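# Lay the long carton flat between two short cartons

## Task

Place the long carton lying flat inside the space between the two short cartons, centered in that space, keeping the face that was on top at the start on top. Leave both short cartons where and how they were. The result must stay in place without the robot supporting it; release the carton and move the tool away once done.

## Robot and tools

Robot: a single six-joint arm (a UR12e model) carrying a vacuum tool with four suction cups on two air channels. Seen from the cup point along its own axes, the cups are at x = -35 and +35 mm; channel a's pair is at y = -70 mm and channel b's pair at y = +70 mm. The tool reaches 148 mm to either side along the cup point's y axis. The cups point along the cup point's +z axis, so for picking from above that axis should face down.

Frame: all positions and orientations are in the scene frame, whose origin lies on the table surface right under the arm's base. +z is up; looking along +x, +y is to the left. Positions are in metres, quaternions are written w first (qw, qx, qy, qz), velocities in m/s and rad/s. The reported cup point position can be somewhat off, more so at long reach.

A ROW is 9 plain numbers in this order: x, y, z, qw, qx, qy, qz, suction_a, suction_b. The first seven are an absolute target pose for the cup point (end_effector_position and end_effector_quat_wxyz). The last two set each channel's vacuum as a fraction from -1 to 1: +1 is full vacuum (about 75 kPa under ambient), smaller values ask for a share of it, and 0.01 or less switches the channel off. A channel keeps its last setting. Send the desired orientation in every row rather than copying the drifted one from a result. A row whose target lies more than 0.6 m from the last reported position along any cup-point axis is refused and nothing moves. Each control step (1/30 s) the command is clipped to within 100 mm and 16 degrees of the measured pose; if both cannot be met, position wins. Commands are smoothed, lagging about 0.17 s.

Tools:
- execute_actions: actions is a list with one item or empty. An empty list just returns the state. {"rows": [[9 numbers], ...], "steps": n} plays up to 15 rows, one per step, for n steps (1 to 15, default 15); the last row repeats if rows run out. {"steps": n} alone (up to 300) is a wait counted from the previous result, including your thinking time. Optional pictures (true/false) controls camera images. After an action the arm only continues to the last clipped pose, so a distant target may need several calls.
- move: target is one 9-number row (absolute pose plus suction values, which are applied at the start). It drives the cup point on a straight path there. speed is in m/s, 0.002 to 0.5, default 0.25; turning is capped at twice that in rad/s. The path takes 0.5 to 10 s and stops short if it would be longer. It does not avoid obstacles, and the real motion can lag, wander or exceed speed. Optional stop_force, 13 to 80 N, ends the path when the wrist sensor sees that much extra push opposite the motion for two steps; the arm then backs to where it was two steps earlier and holds. It is not allowed before the scene has run 0.2 s, is unreliable on moves that also rotate, does not sense contacts above the wrist, and should be omitted when lifting off something you press on. Use a very slow speed with it. The result adds a move: line with the ending (done, contact, off_target, moving, held, fault), limits that acted (paced = pose clipped, held = some steps blocked), and distance from target.
- wait: seconds from 0 to 10; nothing new is sent.
- zoom_image: camera is cam_high or cam_wrist; region is [x0, y0, x1, y1] in pixels, at most 504 x 504, origin top-left. Images are 896x504.
- read_manual: section "licences" only; no motion.
- finished_scene: scene is the current scene's number.

Results: a state line with cup point pose and velocities; Wrist force and Wrist torque [x y z] on the tool's own axes (force points from the surface back into the arm; offset up to about 5.5 N, noise up to 3.4 N, saturates near 100 N; "no reading" is harmless); suction_measured_a/_b (achieved vacuum) and part_present_a/_b (become 1 at 0.54, back to 0 under 0.49); Joint positions; HELD marks steps where the clearance check withheld a command; "pose unreachable" means that check altered or blocked the command; "Hand target" is what the controller is now driving toward; MOTOR HOT warns from 70 °C, and at 85 °C brakes engage (OVER-TEMPERATURE FAULT).

Gripping: press both cups of a channel fully onto a flat, smooth face, clear of edges, seams and holes. A channel with a cup over nothing steals all pump flow from the other. Airtight, the reading sits up to 0.17 under command (0.27 with both on). Cups shrink under vacuum, so a held object rides up to ~12 mm nearer the tool. To release, set the carton down on its support, turn both channels off, then rise at least 15 mm. A cup sealed on the table pins the tool; switch that channel off.

Avoid: the arm is stiff, so targets even slightly beyond a firm contact, or fast contacts, can trigger a fault. Any joint torque at its load limit (pan and lift 290, elbow 132, wrists 47.5 N m) or 150 N external force stops the arm for 10 s. Do not drop, slam or knock anything, especially off the table, and do not disturb the short cartons. Loose objects may occasionally get nudged by outside pushes.

Each tool is called after "Emit:" as name([rows], argument=value, ...), one row to a line, values as JSON.

## Session

Emit:
execute_actions(actions=[])

Scene clock: 0.00 s of 6000.00 s.
end_effector_position=(+0.6280, -0.0202, +0.5105) suction_measured_a=0.00 part_present_a=0 suction_measured_b=0.00 part_present_b=0 end_effector_quat_wxyz=(-0.001, +0.716, +0.698, +0.003) end_effector_velocity=(-0.000, -0.000, -0.000) end_effector_angular_velocity=(-0.000, -0.000, -0.000)
Joint positions: [-0.281 -1.704  1.857 -1.726 -1.571 -1.852]
Joint velocities: [-0.001 -0.     0.    -0.     0.    -0.001]
Wrist force (N, on the end effector, along its own x y z axes, offset not removed): no reading
Wrist torque (N m, same axes, about the end effector's origin, offset not removed): no reading
Hand target: +0.628, -0.020, +0.511; -0.001, +0.716, +0.698, +0.003

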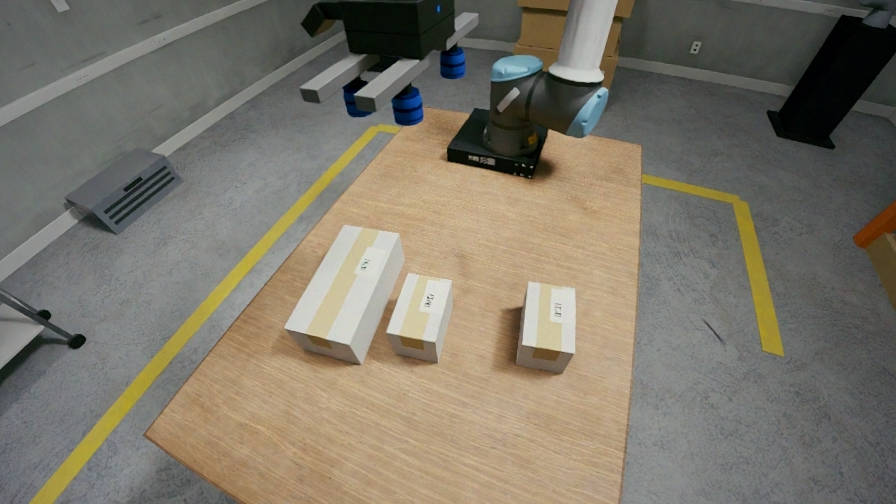

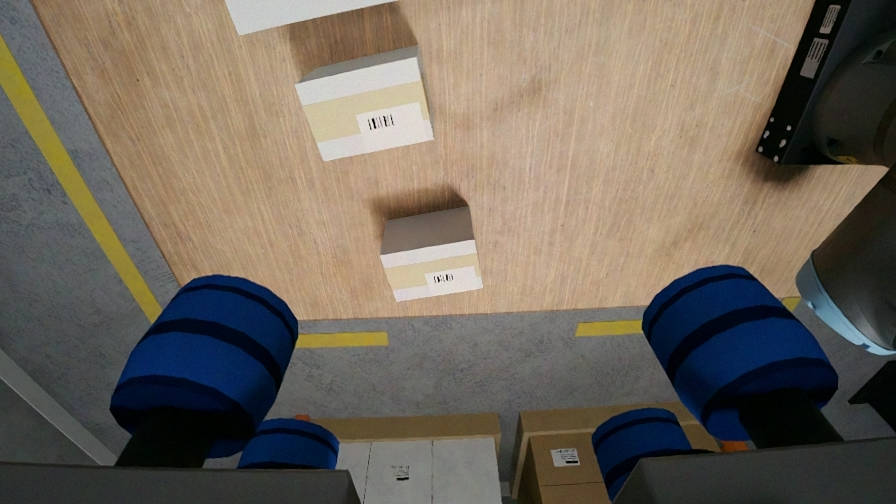

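Emit:
zoom_image(camera="cam_high", region=[270, 210, 600, 390])

Emit:
zoom_image(camera="cam_wrist", region=[200, 0, 560, 320])

Region (270, 210, 600, 390) of cam_high's 896x504 image, scaled by 1.527, with more detail than that image has; it fills the top 275 rows of this view, and the rest is white.

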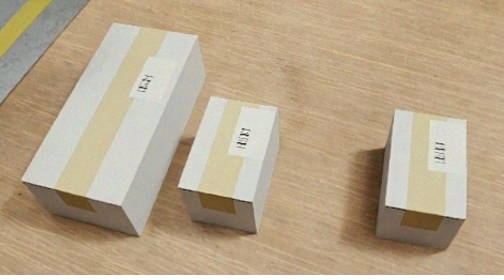

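Region (200, 0, 560, 320) of cam_wrist's 896x504 image, scaled by 1.400, with more detail than that image has.

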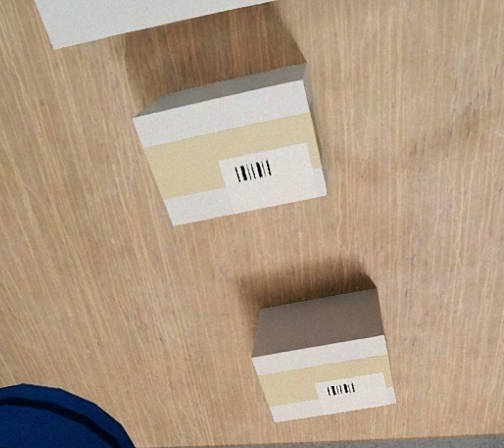

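Emit:
move(target=[0.713, -0.197, 0.26, 0, 0.6547, 0.7559, 0, 0, 0], speed=0.3)

Scene clock: 55.73 s of 6000.00 s.
end_effector_position=(+0.7129, -0.1968, +0.2606) suction_measured_a=0.00 part_present_a=0 suction_measured_b=0.00 part_present_b=0 end_effector_quat_wxyz=(+0.000, +0.655, +0.756, -0.000) end_effector_velocity=(+0.002, -0.002, -0.002) end_effector_angular_velocity=(+0.000, -0.002, +0.003)
Joint positions: [-0.476 -1.357  1.967 -2.184 -1.578 -2.217]
Joint velocities: [-0.001  0.004 -0.001 -0.005  0.001 -0.005]
Wrist force (N, on the end effector, along its own x y z axes, offset not removed): [3.2 -0.9 1.5]
Wrist torque (N m, same axes, about the end effector's origin, offset not removed): [0.00 -0.43 -0.13]
Hand target: +0.713, -0.197, +0.260; +0.000, +0.655, +0.756, -0.000
Off the commanded pose: 0.001 m, 0 deg.
After step 90, 50.93 s passed at rest.
move: done
camera_calibration (this result's frames):
cam_wrist: T_world_to_cam=[[-0.989704, -0.138325, 0.0367654, 0.674187], [-0.0913575, 0.808264, 0.581689, 0.124549], [-0.110178, 0.572342, -0.81258, 0.538607], [0, 0, 0, 1]] pos_world=[0.737967, -0.315679, 0.340425]

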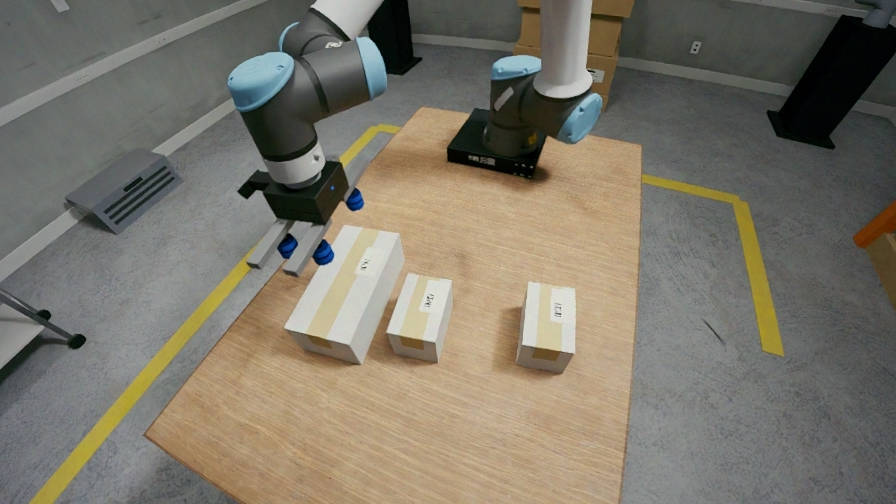

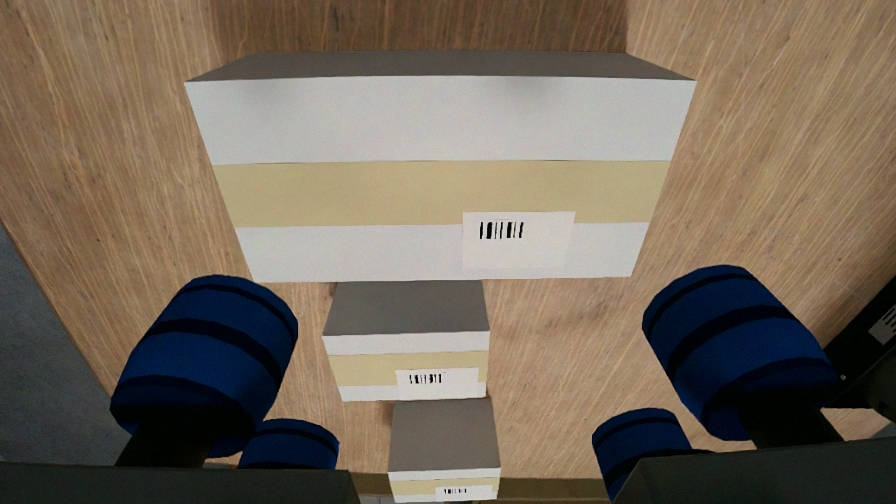

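Emit:
move(target=[0.7125, -0.196, 0.122, 0, 0.6593, 0.7518, 0, 0, 0], speed=0.2)

Emit:
move(target=[0.7125, -0.196, 0.092, 0, 0.6593, 0.7518, 0, 1, 1], speed=0.012, stop_force=20)

Scene clock: 70.00 s of 6000.00 s.
end_effector_position=(+0.7125, -0.1961, +0.1224) suction_measured_a=0.00 part_present_a=0 suction_measured_b=0.00 part_present_b=0 end_effector_quat_wxyz=(-0.000, +0.659, +0.752, -0.000) end_effector_velocity=(+0.001, +0.001, -0.002) end_effector_angular_velocity=(-0.002, -0.000, +0.001)
Joint positions: [-0.477 -1.189  2.056 -2.44  -1.577 -2.205]
Joint velocities: [ 0.001  0.004  0.001 -0.005 -0.001  0.001]
Wrist force (N, on the end effector, along its own x y z axes, offset not removed): [4.1 -0.7 1.8]
Wrist torque (N m, same axes, about the end effector's origin, offset not removed): [-0.06 -0.59 -0.06]
Hand target: +0.713, -0.196, +0.122; -0.000, +0.659, +0.752, -0.000
Off the commanded pose: 0.000 m, 0 deg.
After step 90, 9.90 s passed at rest.
move: done
camera_calibration (this result's frames):
cam_wrist: T_world_to_cam=[[-0.991335, -0.12619, 0.0364943, 0.682551], [-0.0815689, 0.809106, 0.581974, 0.197449], [-0.102967, 0.573954, -0.812388, 0.421059], [0, 0, 0, 1]] pos_world=[0.736097, -0.315295, 0.202244]

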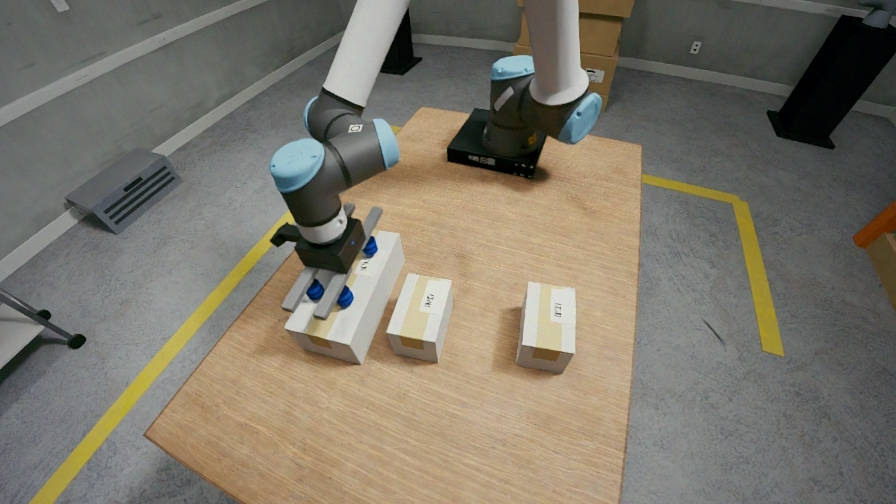

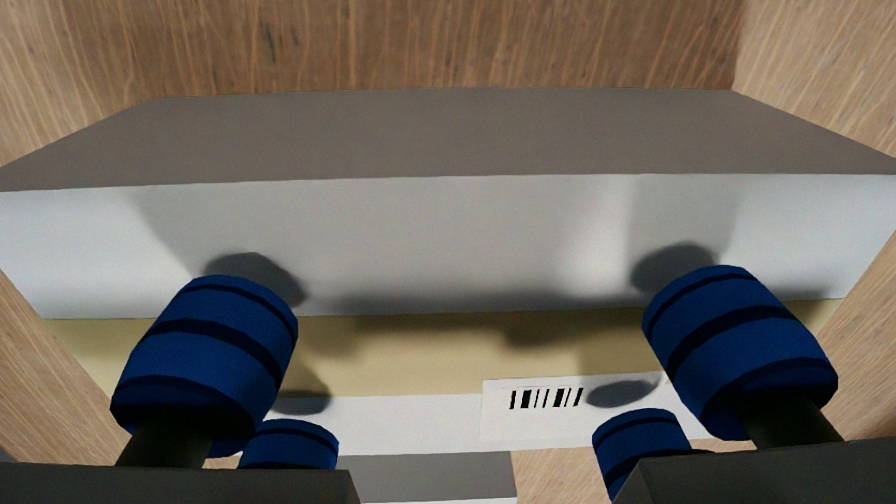

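Scene clock: 72.87 s of 6000.00 s.
end_effector_position=(+0.7127, -0.1961, +0.0934) suction_measured_a=0.86 part_present_a=1 suction_measured_b=0.86 part_present_b=1 end_effector_quat_wxyz=(+0.000, +0.659, +0.752, +0.000) end_effector_velocity=(-0.001, +0.000, +0.001) end_effector_angular_velocity=(+0.001, +0.003, +0.002)
Joint positions: [-0.477 -1.147  2.067 -2.494 -1.577 -2.206]
Joint velocities: [-0.    -0.002 -0.     0.005 -0.001 -0.002]
Wrist force (N, on the end effector, along its own x y z axes, offset not removed): [8.1 -6.8 -37.5]
Wrist torque (N m, same axes, about the end effector's origin, offset not removed): [-4.13 -1.91 -0.48]
Hand target: +0.713, -0.196, +0.094; +0.000, +0.659, +0.752, +0.000
Off the commanded pose: 0.001 m, 0 deg.
move: contact
camera_calibration (this result's frames):
cam_wrist: T_world_to_cam=[[-0.991339, -0.126307, 0.0359721, 0.683809], [-0.0820001, 0.809259, 0.581701, 0.214701], [-0.102584, 0.573713, -0.812607, 0.397177], [0, 0, 0, 1]] pos_world=[0.736236, -0.315245, 0.173258]

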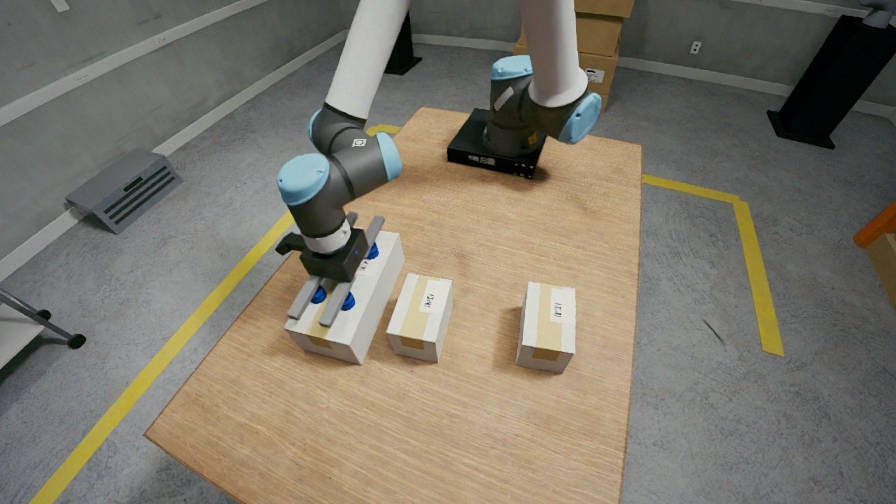

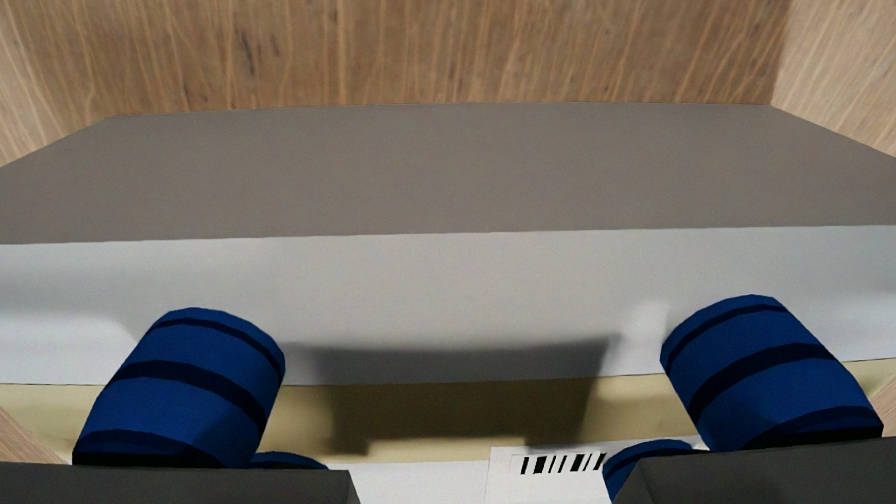

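Emit:
move(target=[0.7125, -0.196, 0.225, 0, 0.6593, 0.7518, 0, 1, 1], speed=0.15)

Emit:
move(target=[0.684, 0.125, 0.222, 0, 0.6547, 0.7559, 0, 1, 1], speed=0.2)

Scene clock: 77.80 s of 6000.00 s.
end_effector_position=(+0.7124, -0.1959, +0.2245) suction_measured_a=0.88 part_present_a=1 suction_measured_b=0.88 part_present_b=1 end_effector_quat_wxyz=(+0.000, +0.659, +0.752, -0.000) end_effector_velocity=(-0.000, +0.001, +0.003) end_effector_angular_velocity=(+0.001, +0.001, +0.000)
Joint positions: [-0.476 -1.319  1.997 -2.251 -1.577 -2.204]
Joint velocities: [ 0.001 -0.003 -0.002  0.008  0.001  0.   ]
Wrist force (N, on the end effector, along its own x y z axes, offset not removed): [3.2 -1.2 15.2]
Wrist torque (N m, same axes, about the end effector's origin, offset not removed): [0.35 -0.48 -0.03]
Hand target: +0.712, -0.196, +0.225; +0.000, +0.659, +0.752, +0.000
Off the commanded pose: 0.001 m, 0 deg.
move: done
camera_calibration (this result's frames):
cam_wrist: T_world_to_cam=[[-0.991322, -0.126294, 0.0364678, 0.678692], [-0.0816779, 0.809144, 0.581906, 0.137963], [-0.102999, 0.573878, -0.812438, 0.503877], [0, 0, 0, 1]] pos_world=[0.73597, -0.315081, 0.304337]

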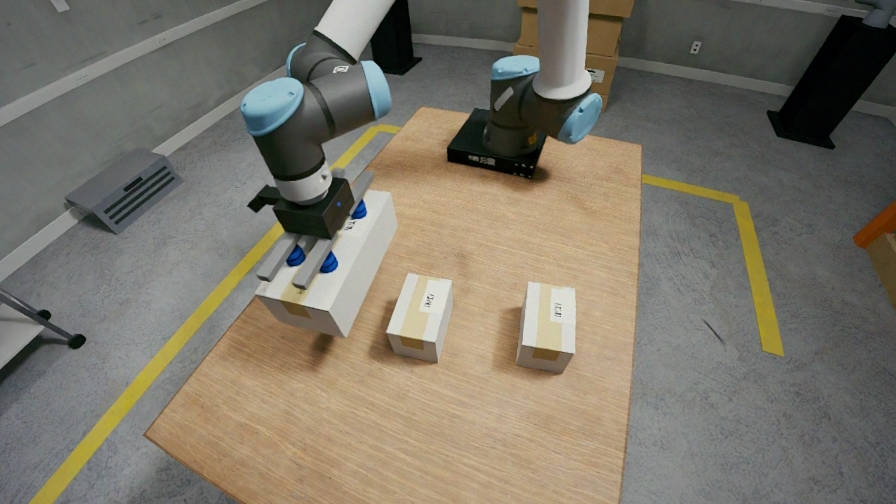

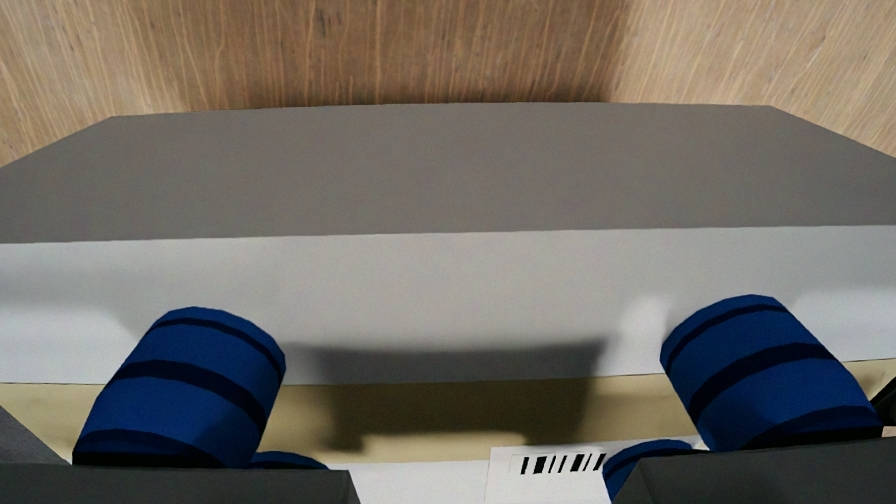

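Scene clock: 80.03 s of 6000.00 s.
end_effector_position=(+0.6841, +0.1245, +0.2219) suction_measured_a=0.88 part_present_a=1 suction_measured_b=0.88 part_present_b=1 end_effector_quat_wxyz=(-0.000, +0.655, +0.756, +0.000) end_effector_velocity=(+0.000, +0.003, -0.000) end_effector_angular_velocity=(-0.002, -0.000, +0.000)
Joint positions: [-0.042 -1.376  2.081 -2.276 -1.577 -1.783]
Joint velocities: [ 0.005  0.001 -0.001 -0.001 -0.002  0.004]
Wrist force (N, on the end effector, along its own x y z axes, offset not removed): [3.1 -1.0 16.6]
Wrist torque (N m, same axes, about the end effector's origin, offset not removed): [0.42 -0.44 -0.08]
Hand target: +0.684, +0.125, +0.222; -0.000, +0.655, +0.756, +0.000
Off the commanded pose: 0.001 m, 0 deg.
move: done
camera_calibration (this result's frames):
cam_wrist: T_world_to_cam=[[-0.989703, -0.138536, 0.035986, 0.691737], [-0.0918586, 0.807568, 0.582577, -0.11512], [-0.109769, 0.573273, -0.811978, 0.319615], [0, 0, 0, 1]] pos_world=[0.709124, 0.00557095, 0.301694]

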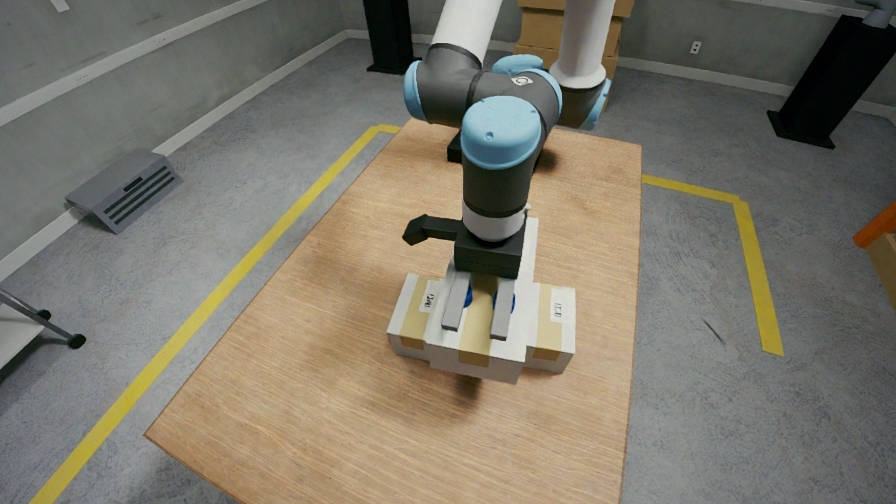

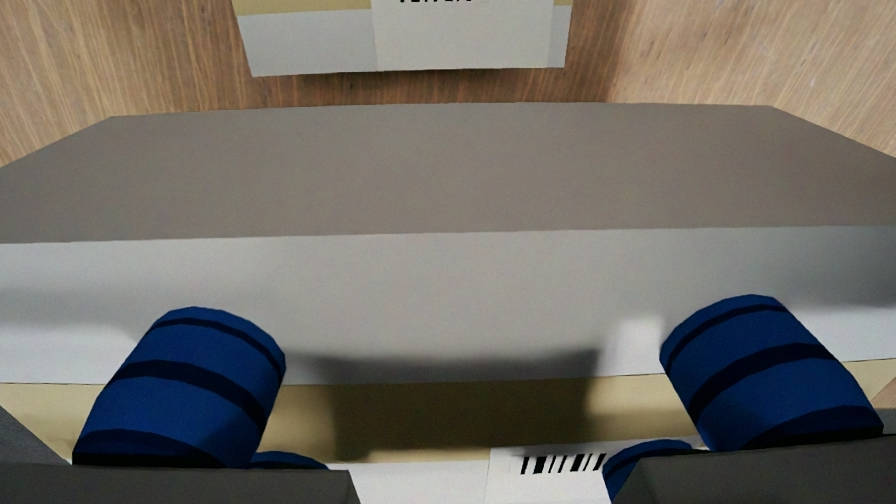

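Emit:
move(target=[0.6842, 0.1238, 0.203, 0, 0.6547, 0.7559, 0, 1, 1], speed=0.05)

Emit:
zoom_image(camera="cam_wrist", region=[180, 20, 640, 160])

Emit:
zoom_image(camera="cam_high", region=[370, 240, 600, 400])

Scene clock: 86.53 s of 6000.00 s.
end_effector_position=(+0.6842, +0.1238, +0.2033) suction_measured_a=0.88 part_present_a=1 suction_measured_b=0.88 part_present_b=1 end_effector_quat_wxyz=(-0.000, +0.655, +0.756, +0.000) end_effector_velocity=(-0.000, -0.000, -0.003) end_effector_angular_velocity=(-0.000, +0.001, -0.001)
Joint positions: [-0.043 -1.352  2.094 -2.312 -1.578 -1.784]
Joint velocities: [-0.     0.003  0.002 -0.004 -0.     0.   ]
Wrist force (N, on the end effector, along its own x y z axes, offset not removed): [2.9 -0.6 19.8]
Wrist torque (N m, same axes, about the end effector's origin, offset not removed): [0.42 -0.45 -0.01]
Hand target: +0.684, +0.124, +0.203; -0.000, +0.655, +0.756, -0.000
Off the commanded pose: 0.000 m, 0 deg.
move: done
camera_calibration (this result's frames):
cam_wrist: T_world_to_cam=[[-0.989689, -0.138511, 0.0364716, 0.69229], [-0.0916404, 0.80803, 0.58197, -0.103821], [-0.110079, 0.572627, -0.812392, 0.305281], [0, 0, 0, 1]] pos_world=[0.709243, 0.00496812, 0.28318]

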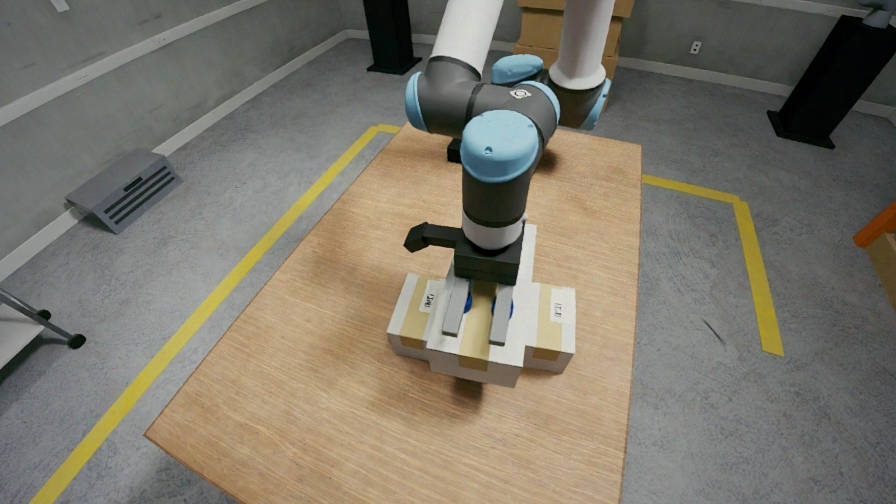

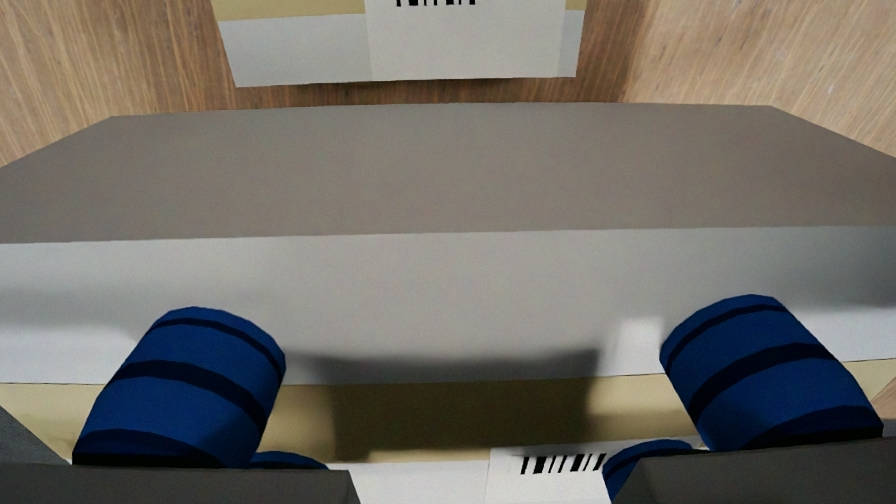

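Region (180, 20, 640, 160) of cam_wrist's 896x504 image, scaled by 1.096, with more detail than that image has; it fills the top 153 rows of this view, and the rest is white.

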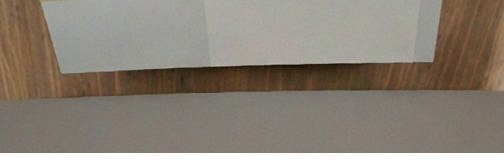

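Region (370, 240, 600, 400) of cam_high's 896x504 image, scaled by 2.191, with more detail than that image has; it fills the top 351 rows of this view, and the rest is white.

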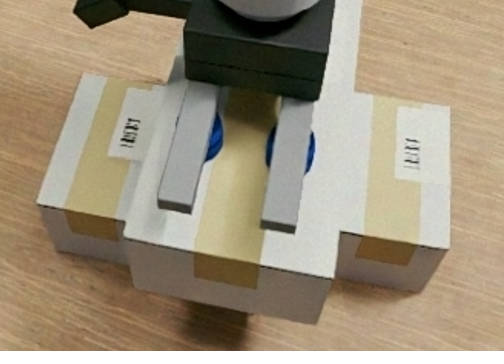

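Emit:
move(target=[0.6844, 0.1223, 0.203, 0, 0.6514, 0.7587, 0, 1, 1], speed=0.02)

Emit:
move(target=[0.6844, 0.1223, 0.112, 0, 0.6514, 0.7587, 0, 1, 1], speed=0.03, stop_force=13)

Emit:
zoom_image(camera="cam_high", region=[370, 240, 600, 410])

Scene clock: 95.70 s of 6000.00 s.
end_effector_position=(+0.6844, +0.1224, +0.2029) suction_measured_a=0.88 part_present_a=1 suction_measured_b=0.88 part_present_b=1 end_effector_quat_wxyz=(-0.000, +0.652, +0.759, -0.000) end_effector_velocity=(+0.001, -0.001, +0.000) end_effector_angular_velocity=(+0.002, -0.001, +0.004)
Joint positions: [-0.045 -1.352  2.095 -2.313 -1.578 -1.794]
Joint velocities: [-0.001 -0.    -0.    -0.001  0.002 -0.006]
Wrist force (N, on the end effector, along its own x y z axes, offset not removed): [3.1 -1.1 17.0]
Wrist torque (N m, same axes, about the end effector's origin, offset not removed): [0.34 -0.41 0.04]
Hand target: +0.684, +0.122, +0.203; +0.000, +0.651, +0.759, -0.000
Off the commanded pose: 0.000 m, 0 deg.
move: done
camera_calibration (this result's frames):
cam_wrist: T_world_to_cam=[[-0.988535, -0.146494, 0.036577, 0.69245], [-0.098099, 0.807273, 0.581968, -0.0978911], [-0.114783, 0.571708, -0.812388, 0.309108], [0, 0, 0, 1]] pos_world=[0.710388, 0.00374519, 0.282758]

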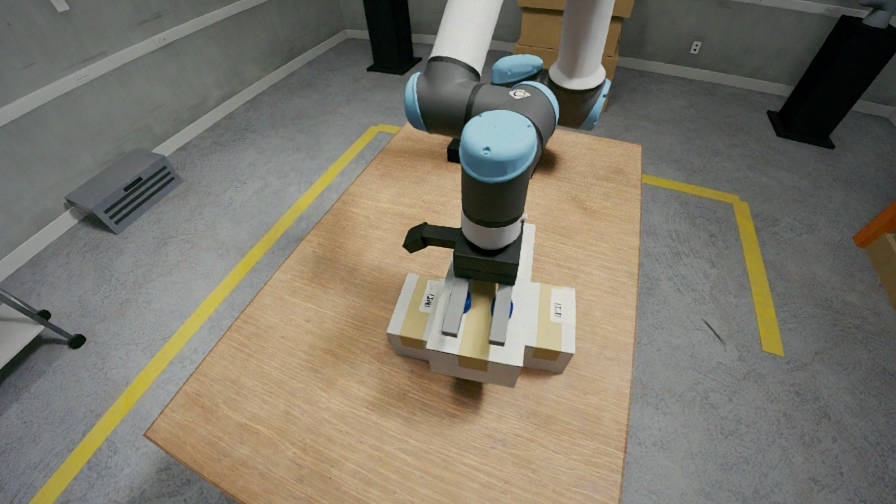

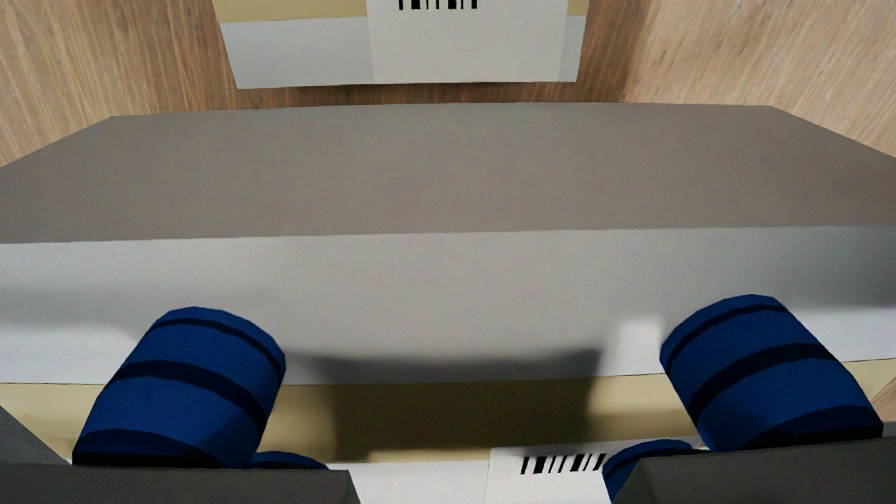

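Scene clock: 99.10 s of 6000.00 s.
end_effector_position=(+0.6845, +0.1223, +0.1124) suction_measured_a=0.88 part_present_a=1 suction_measured_b=0.88 part_present_b=1 end_effector_quat_wxyz=(-0.000, +0.651, +0.759, -0.000) end_effector_velocity=(+0.001, -0.000, -0.003) end_effector_angular_velocity=(+0.000, -0.001, -0.000)
Joint positions: [-0.046 -1.224  2.145 -2.492 -1.578 -1.796]
Joint velocities: [-0.001  0.004  0.001 -0.007  0.    -0.   ]
Wrist force (N, on the end effector, along its own x y z axes, offset not removed): [3.5 -1.7 17.6]
Wrist torque (N m, same axes, about the end effector's origin, offset not removed): [0.36 -0.47 0.00]
Hand target: +0.684, +0.122, +0.112; -0.000, +0.651, +0.759, -0.000
Off the commanded pose: 0.000 m, 0 deg.
move: done
camera_calibration (this result's frames):
cam_wrist: T_world_to_cam=[[-0.988455, -0.147054, 0.0364822, 0.695855], [-0.0986126, 0.807221, 0.581953, -0.0447669], [-0.115028, 0.571637, -0.812403, 0.235833], [0, 0, 0, 1]] pos_world=[0.710535, 0.00365391, 0.192258]

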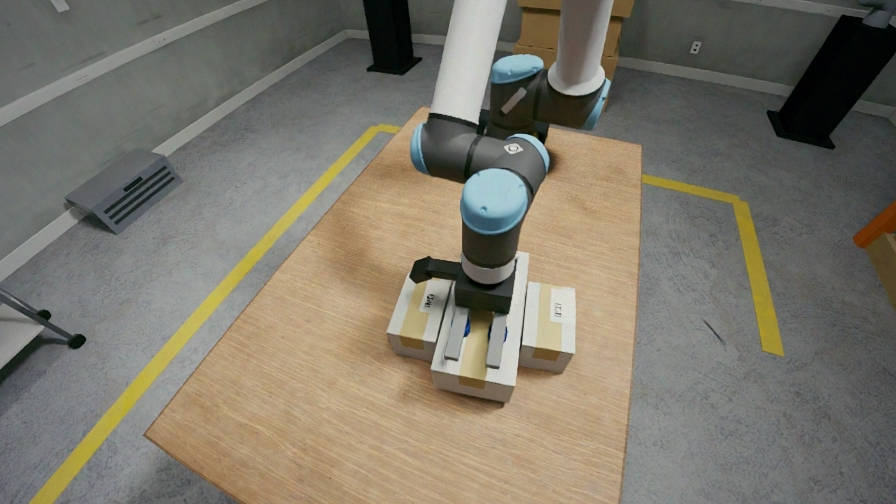

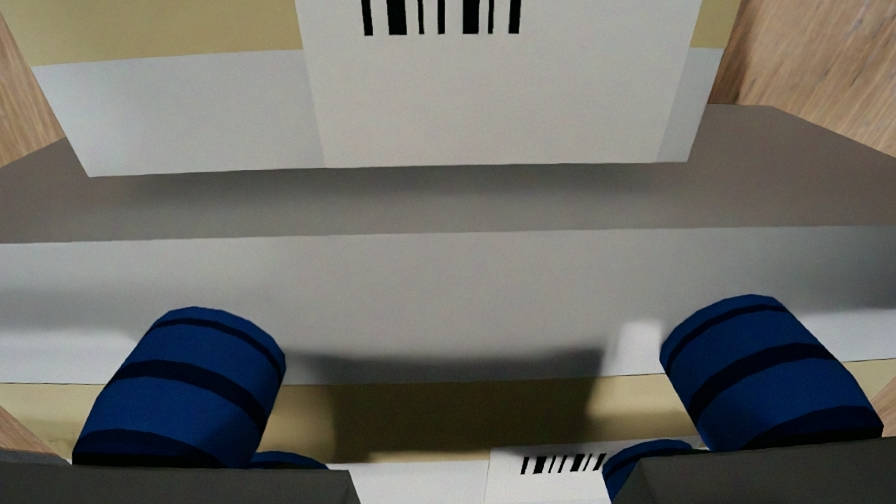

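Region (370, 240, 600, 410) of cam_high's 896x504 image, scaled by 2.191, with more detail than that image has; it fills the top 373 rows of this view, and the rest is white.

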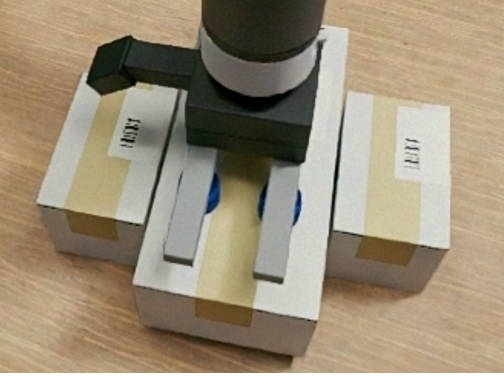

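Emit:
move(target=[0.6844, 0.1223, 0.098, 0, 0.6514, 0.7587, 0, 1, 1], speed=0.012, stop_force=13)

Emit:
zoom_image(camera="cam_high", region=[420, 270, 550, 370])

Scene clock: 103.40 s of 6000.00 s.
end_effector_position=(+0.6844, +0.1223, +0.0984) suction_measured_a=0.88 part_present_a=1 suction_measured_b=0.88 part_present_b=1 end_effector_quat_wxyz=(-0.000, +0.651, +0.759, -0.000) end_effector_velocity=(-0.000, -0.000, -0.003) end_effector_angular_velocity=(-0.001, +0.001, -0.000)
Joint positions: [-0.047 -1.202  2.151 -2.519 -1.578 -1.796]
Joint velocities: [-0.     0.005  0.001 -0.005 -0.001 -0.   ]
Wrist force (N, on the end effector, along its own x y z axes, offset not removed): [3.0 -1.4 19.0]
Wrist torque (N m, same axes, about the end effector's origin, offset not removed): [0.38 -0.46 -0.02]
Hand target: +0.684, +0.122, +0.098; -0.000, +0.651, +0.759, -0.000
Off the commanded pose: 0.000 m, 0 deg.
move: done
camera_calibration (this result's frames):
cam_wrist: T_world_to_cam=[[-0.988455, -0.147056, 0.0364854, 0.696308], [-0.0986124, 0.807221, 0.581954, -0.036621], [-0.115032, 0.571638, -0.812403, 0.224442], [0, 0, 0, 1]] pos_world=[0.710476, 0.00365835, 0.178244]

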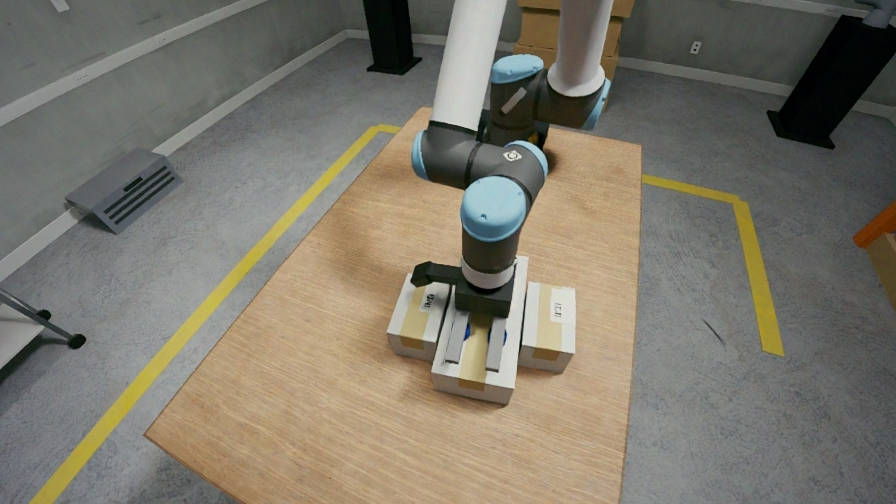

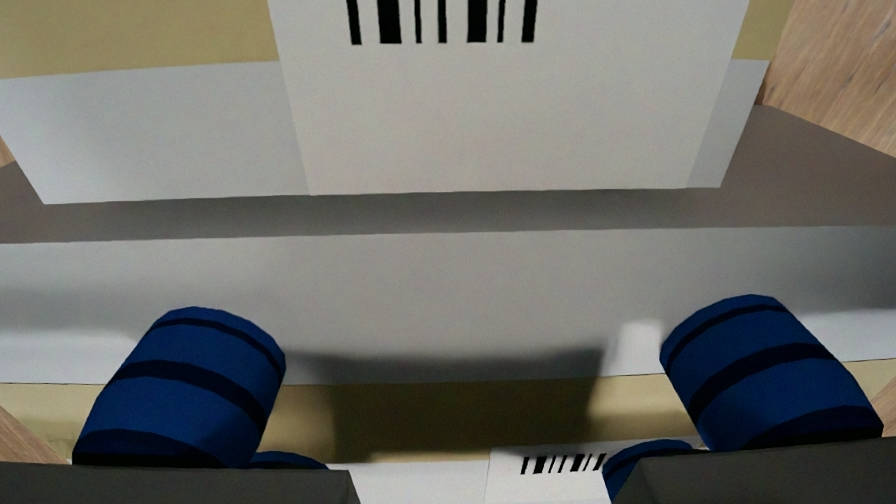

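Region (420, 270, 550, 370) of cam_high's 896x504 image, scaled by 3.877, with more detail than that image has; it fills the top 388 rows of this view, and the rest is white.

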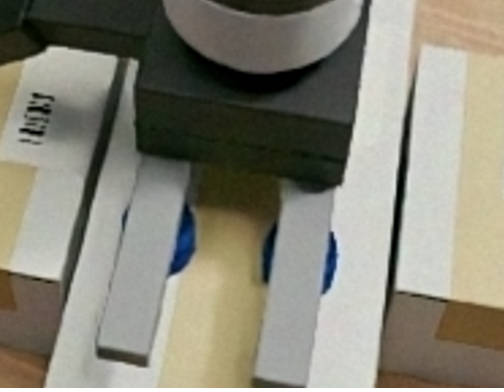

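Emit:
zoom_image(camera="cam_high", region=[425, 280, 465, 350])

Emit:
zoom_image(camera="cam_high", region=[505, 280, 545, 350])

Region (425, 280, 465, 350) of cam_high's 896x504 image, scaled by 7.200, with more detail than that image has; it fills the left 288 columns of this view, and the rest is white.

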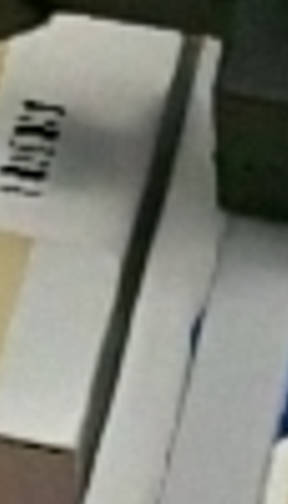

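Region (505, 280, 545, 350) of cam_high's 896x504 image, scaled by 7.200, with more detail than that image has; it fills the left 288 columns of this view, and the rest is white.

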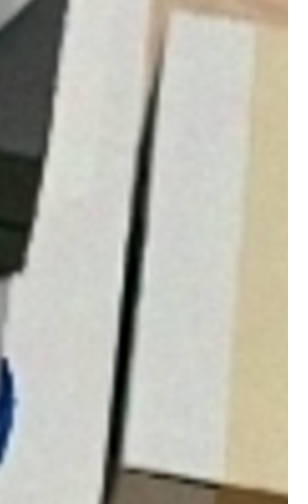

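Emit:
move(target=[0.6845, 0.1214, 0.089, 0, 0.6514, 0.7587, 0, 1, 1], speed=0.004, stop_force=20)

Scene clock: 110.93 s of 6000.00 s.
end_effector_position=(+0.6845, +0.1219, +0.0938) suction_measured_a=0.88 part_present_a=1 suction_measured_b=0.88 part_present_b=1 end_effector_quat_wxyz=(+0.000, +0.651, +0.759, +0.000) end_effector_velocity=(+0.000, -0.000, +0.001) end_effector_angular_velocity=(+0.000, -0.000, -0.001)
Joint positions: [-0.047 -1.195  2.153 -2.528 -1.578 -1.797]
Joint velocities: [-0.    -0.001 -0.     0.001  0.     0.   ]
Wrist force (N, on the end effector, along its own x y z axes, offset not removed): [3.9 -3.4 -8.3]
Wrist torque (N m, same axes, about the end effector's origin, offset not removed): [-3.29 -1.05 -0.31]
Hand target: +0.685, +0.122, +0.094; +0.000, +0.651, +0.759, +0.000
Off the commanded pose: 0.005 m, 0 deg.
move: contact
camera_calibration (this result's frames):
cam_wrist: T_world_to_cam=[[-0.988461, -0.147077, 0.0362468, 0.696573], [-0.0987695, 0.807216, 0.581934, -0.0334914], [-0.114848, 0.571639, -0.812428, 0.220869], [0, 0, 0, 1]] pos_world=[0.710593, 0.00322738, 0.173681]

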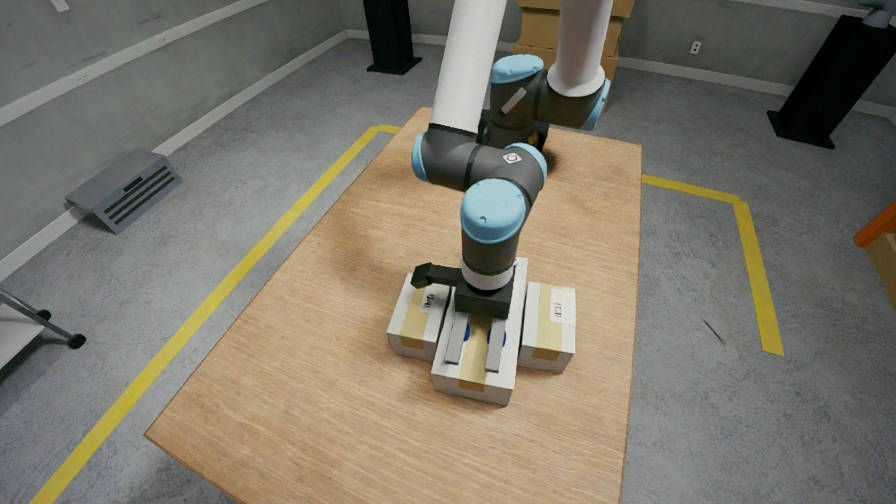

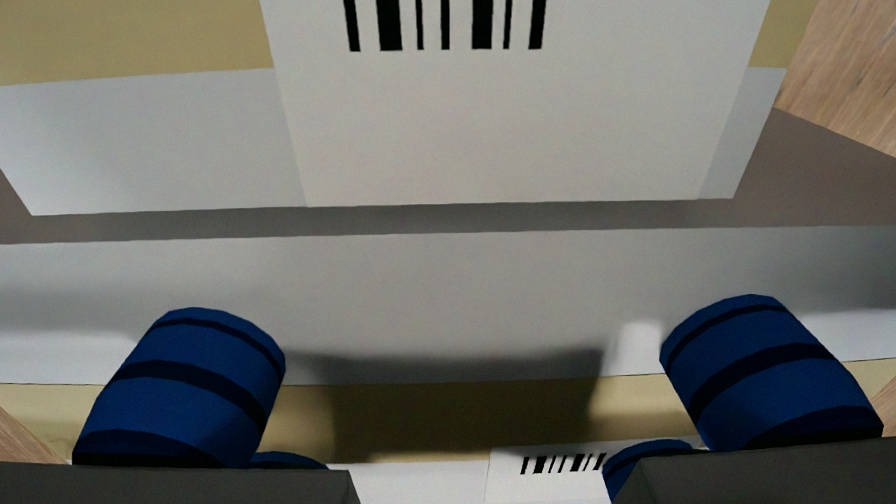

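Emit:
execute_actions([
  {"rows": [[0.6845, 0.1219, 0.0938, 0, 0.6514, 0.7587, 0, 0, 0]], "steps": 15},
], pictures=false)

Scene clock: 113.33 s of 6000.00 s.
end_effector_position=(+0.6847, +0.1219, +0.0940) suction_measured_a=0.00 part_present_a=0 suction_measured_b=0.00 part_present_b=0 end_effector_quat_wxyz=(+0.000, +0.651, +0.759, +0.000) end_effector_velocity=(-0.002, +0.001, -0.002) end_effector_angular_velocity=(+0.000, +0.004, +0.001)
Joint positions: [-0.047 -1.195  2.152 -2.528 -1.578 -1.797]
Joint velocities: [ 0.001  0.001  0.001  0.001 -0.     0.   ]
Wrist force (N, on the end effector, along its own x y z axes, offset not removed): [5.3 -6.1 -53.0]
Wrist torque (N m, same axes, about the end effector's origin, offset not removed): [-0.22 -0.59 -0.05]
Hand target: +0.685, +0.122, +0.094; -0.000, +0.651, +0.759, +0.000
Off the commanded pose: 0.000 m, 0 deg.
Steps of this call (steps 1 to 57: nothing new was sent; steps 58 to 72: all 15 steps of this action). Readings (end_effector_position | what the end effector reports):
58: (+0.6846, +0.1219, +0.0941) | suction_measured_a=0.58 part_present_a=1 suction_measured_b=0.58 part_present_b=1
59: (+0.6846, +0.1219, +0.0941) | suction_measured_a=0.11 part_present_a=0 suction_measured_b=0.10 part_present_b=0
61: (+0.6848, +0.1219, +0.0943) | suction_measured_a=0.00 part_present_a=0 suction_measured_b=0.00 part_present_b=0
65: (+0.6848, +0.1219, +0.0943) | suction_measured_a=0.00 part_present_a=0 suction_measured_b=0.00 part_present_b=0
72: the state above

Emit:
move(target=[0.6845, 0.1219, 0.30, 0, 0.6514, 0.7587, 0, 0, 0], speed=0.2)

Scene clock: 116.97 s of 6000.00 s.
end_effector_position=(+0.6843, +0.1220, +0.2994) suction_measured_a=0.00 part_present_a=0 suction_measured_b=0.00 part_present_b=0 end_effector_quat_wxyz=(+0.000, +0.651, +0.759, +0.000) end_effector_velocity=(-0.000, +0.000, +0.003) end_effector_angular_velocity=(-0.001, +0.001, -0.000)
Joint positions: [-0.045 -1.46   2.014 -2.125 -1.578 -1.794]
Joint velocities: [ 0.001 -0.003 -0.004  0.008 -0.001  0.001]
Wrist force (N, on the end effector, along its own x y z axes, offset not removed): [1.7 -1.6 2.5]
Wrist torque (N m, same axes, about the end effector's origin, offset not removed): [-0.04 -0.28 0.01]
Hand target: +0.684, +0.122, +0.300; +0.000, +0.651, +0.759, +0.000
Off the commanded pose: 0.001 m, 0 deg.
move: done
camera_calibration (this result's frames):
cam_wrist: T_world_to_cam=[[-0.988455, -0.14708, 0.0363918, 0.688876], [-0.0986844, 0.807204, 0.581964, -0.153334], [-0.114971, 0.571654, -0.8124, 0.38788], [0, 0, 0, 1]] pos_world=[0.710386, 0.00335922, 0.379279]

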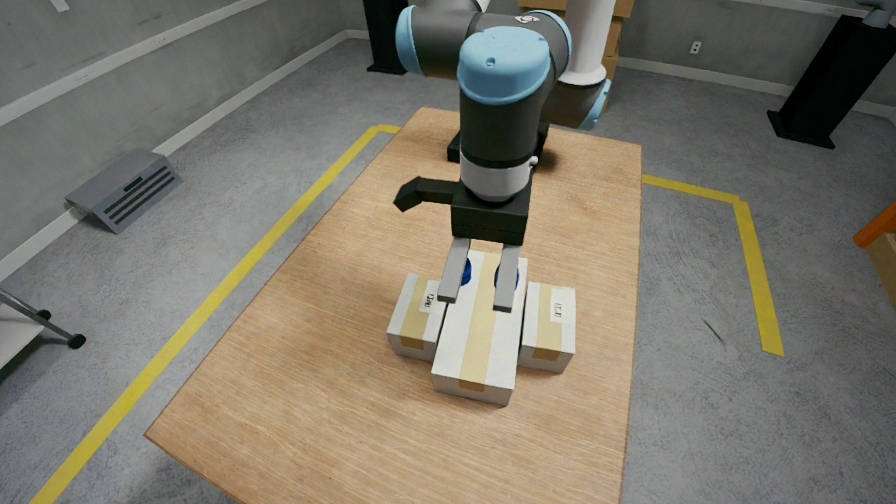

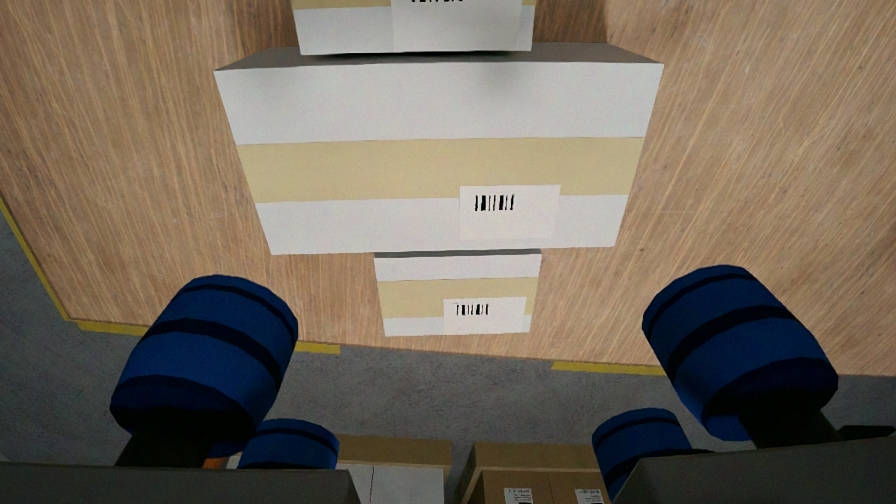

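Emit:
finished_scene(scene=1)

The scene is finished: the task was done.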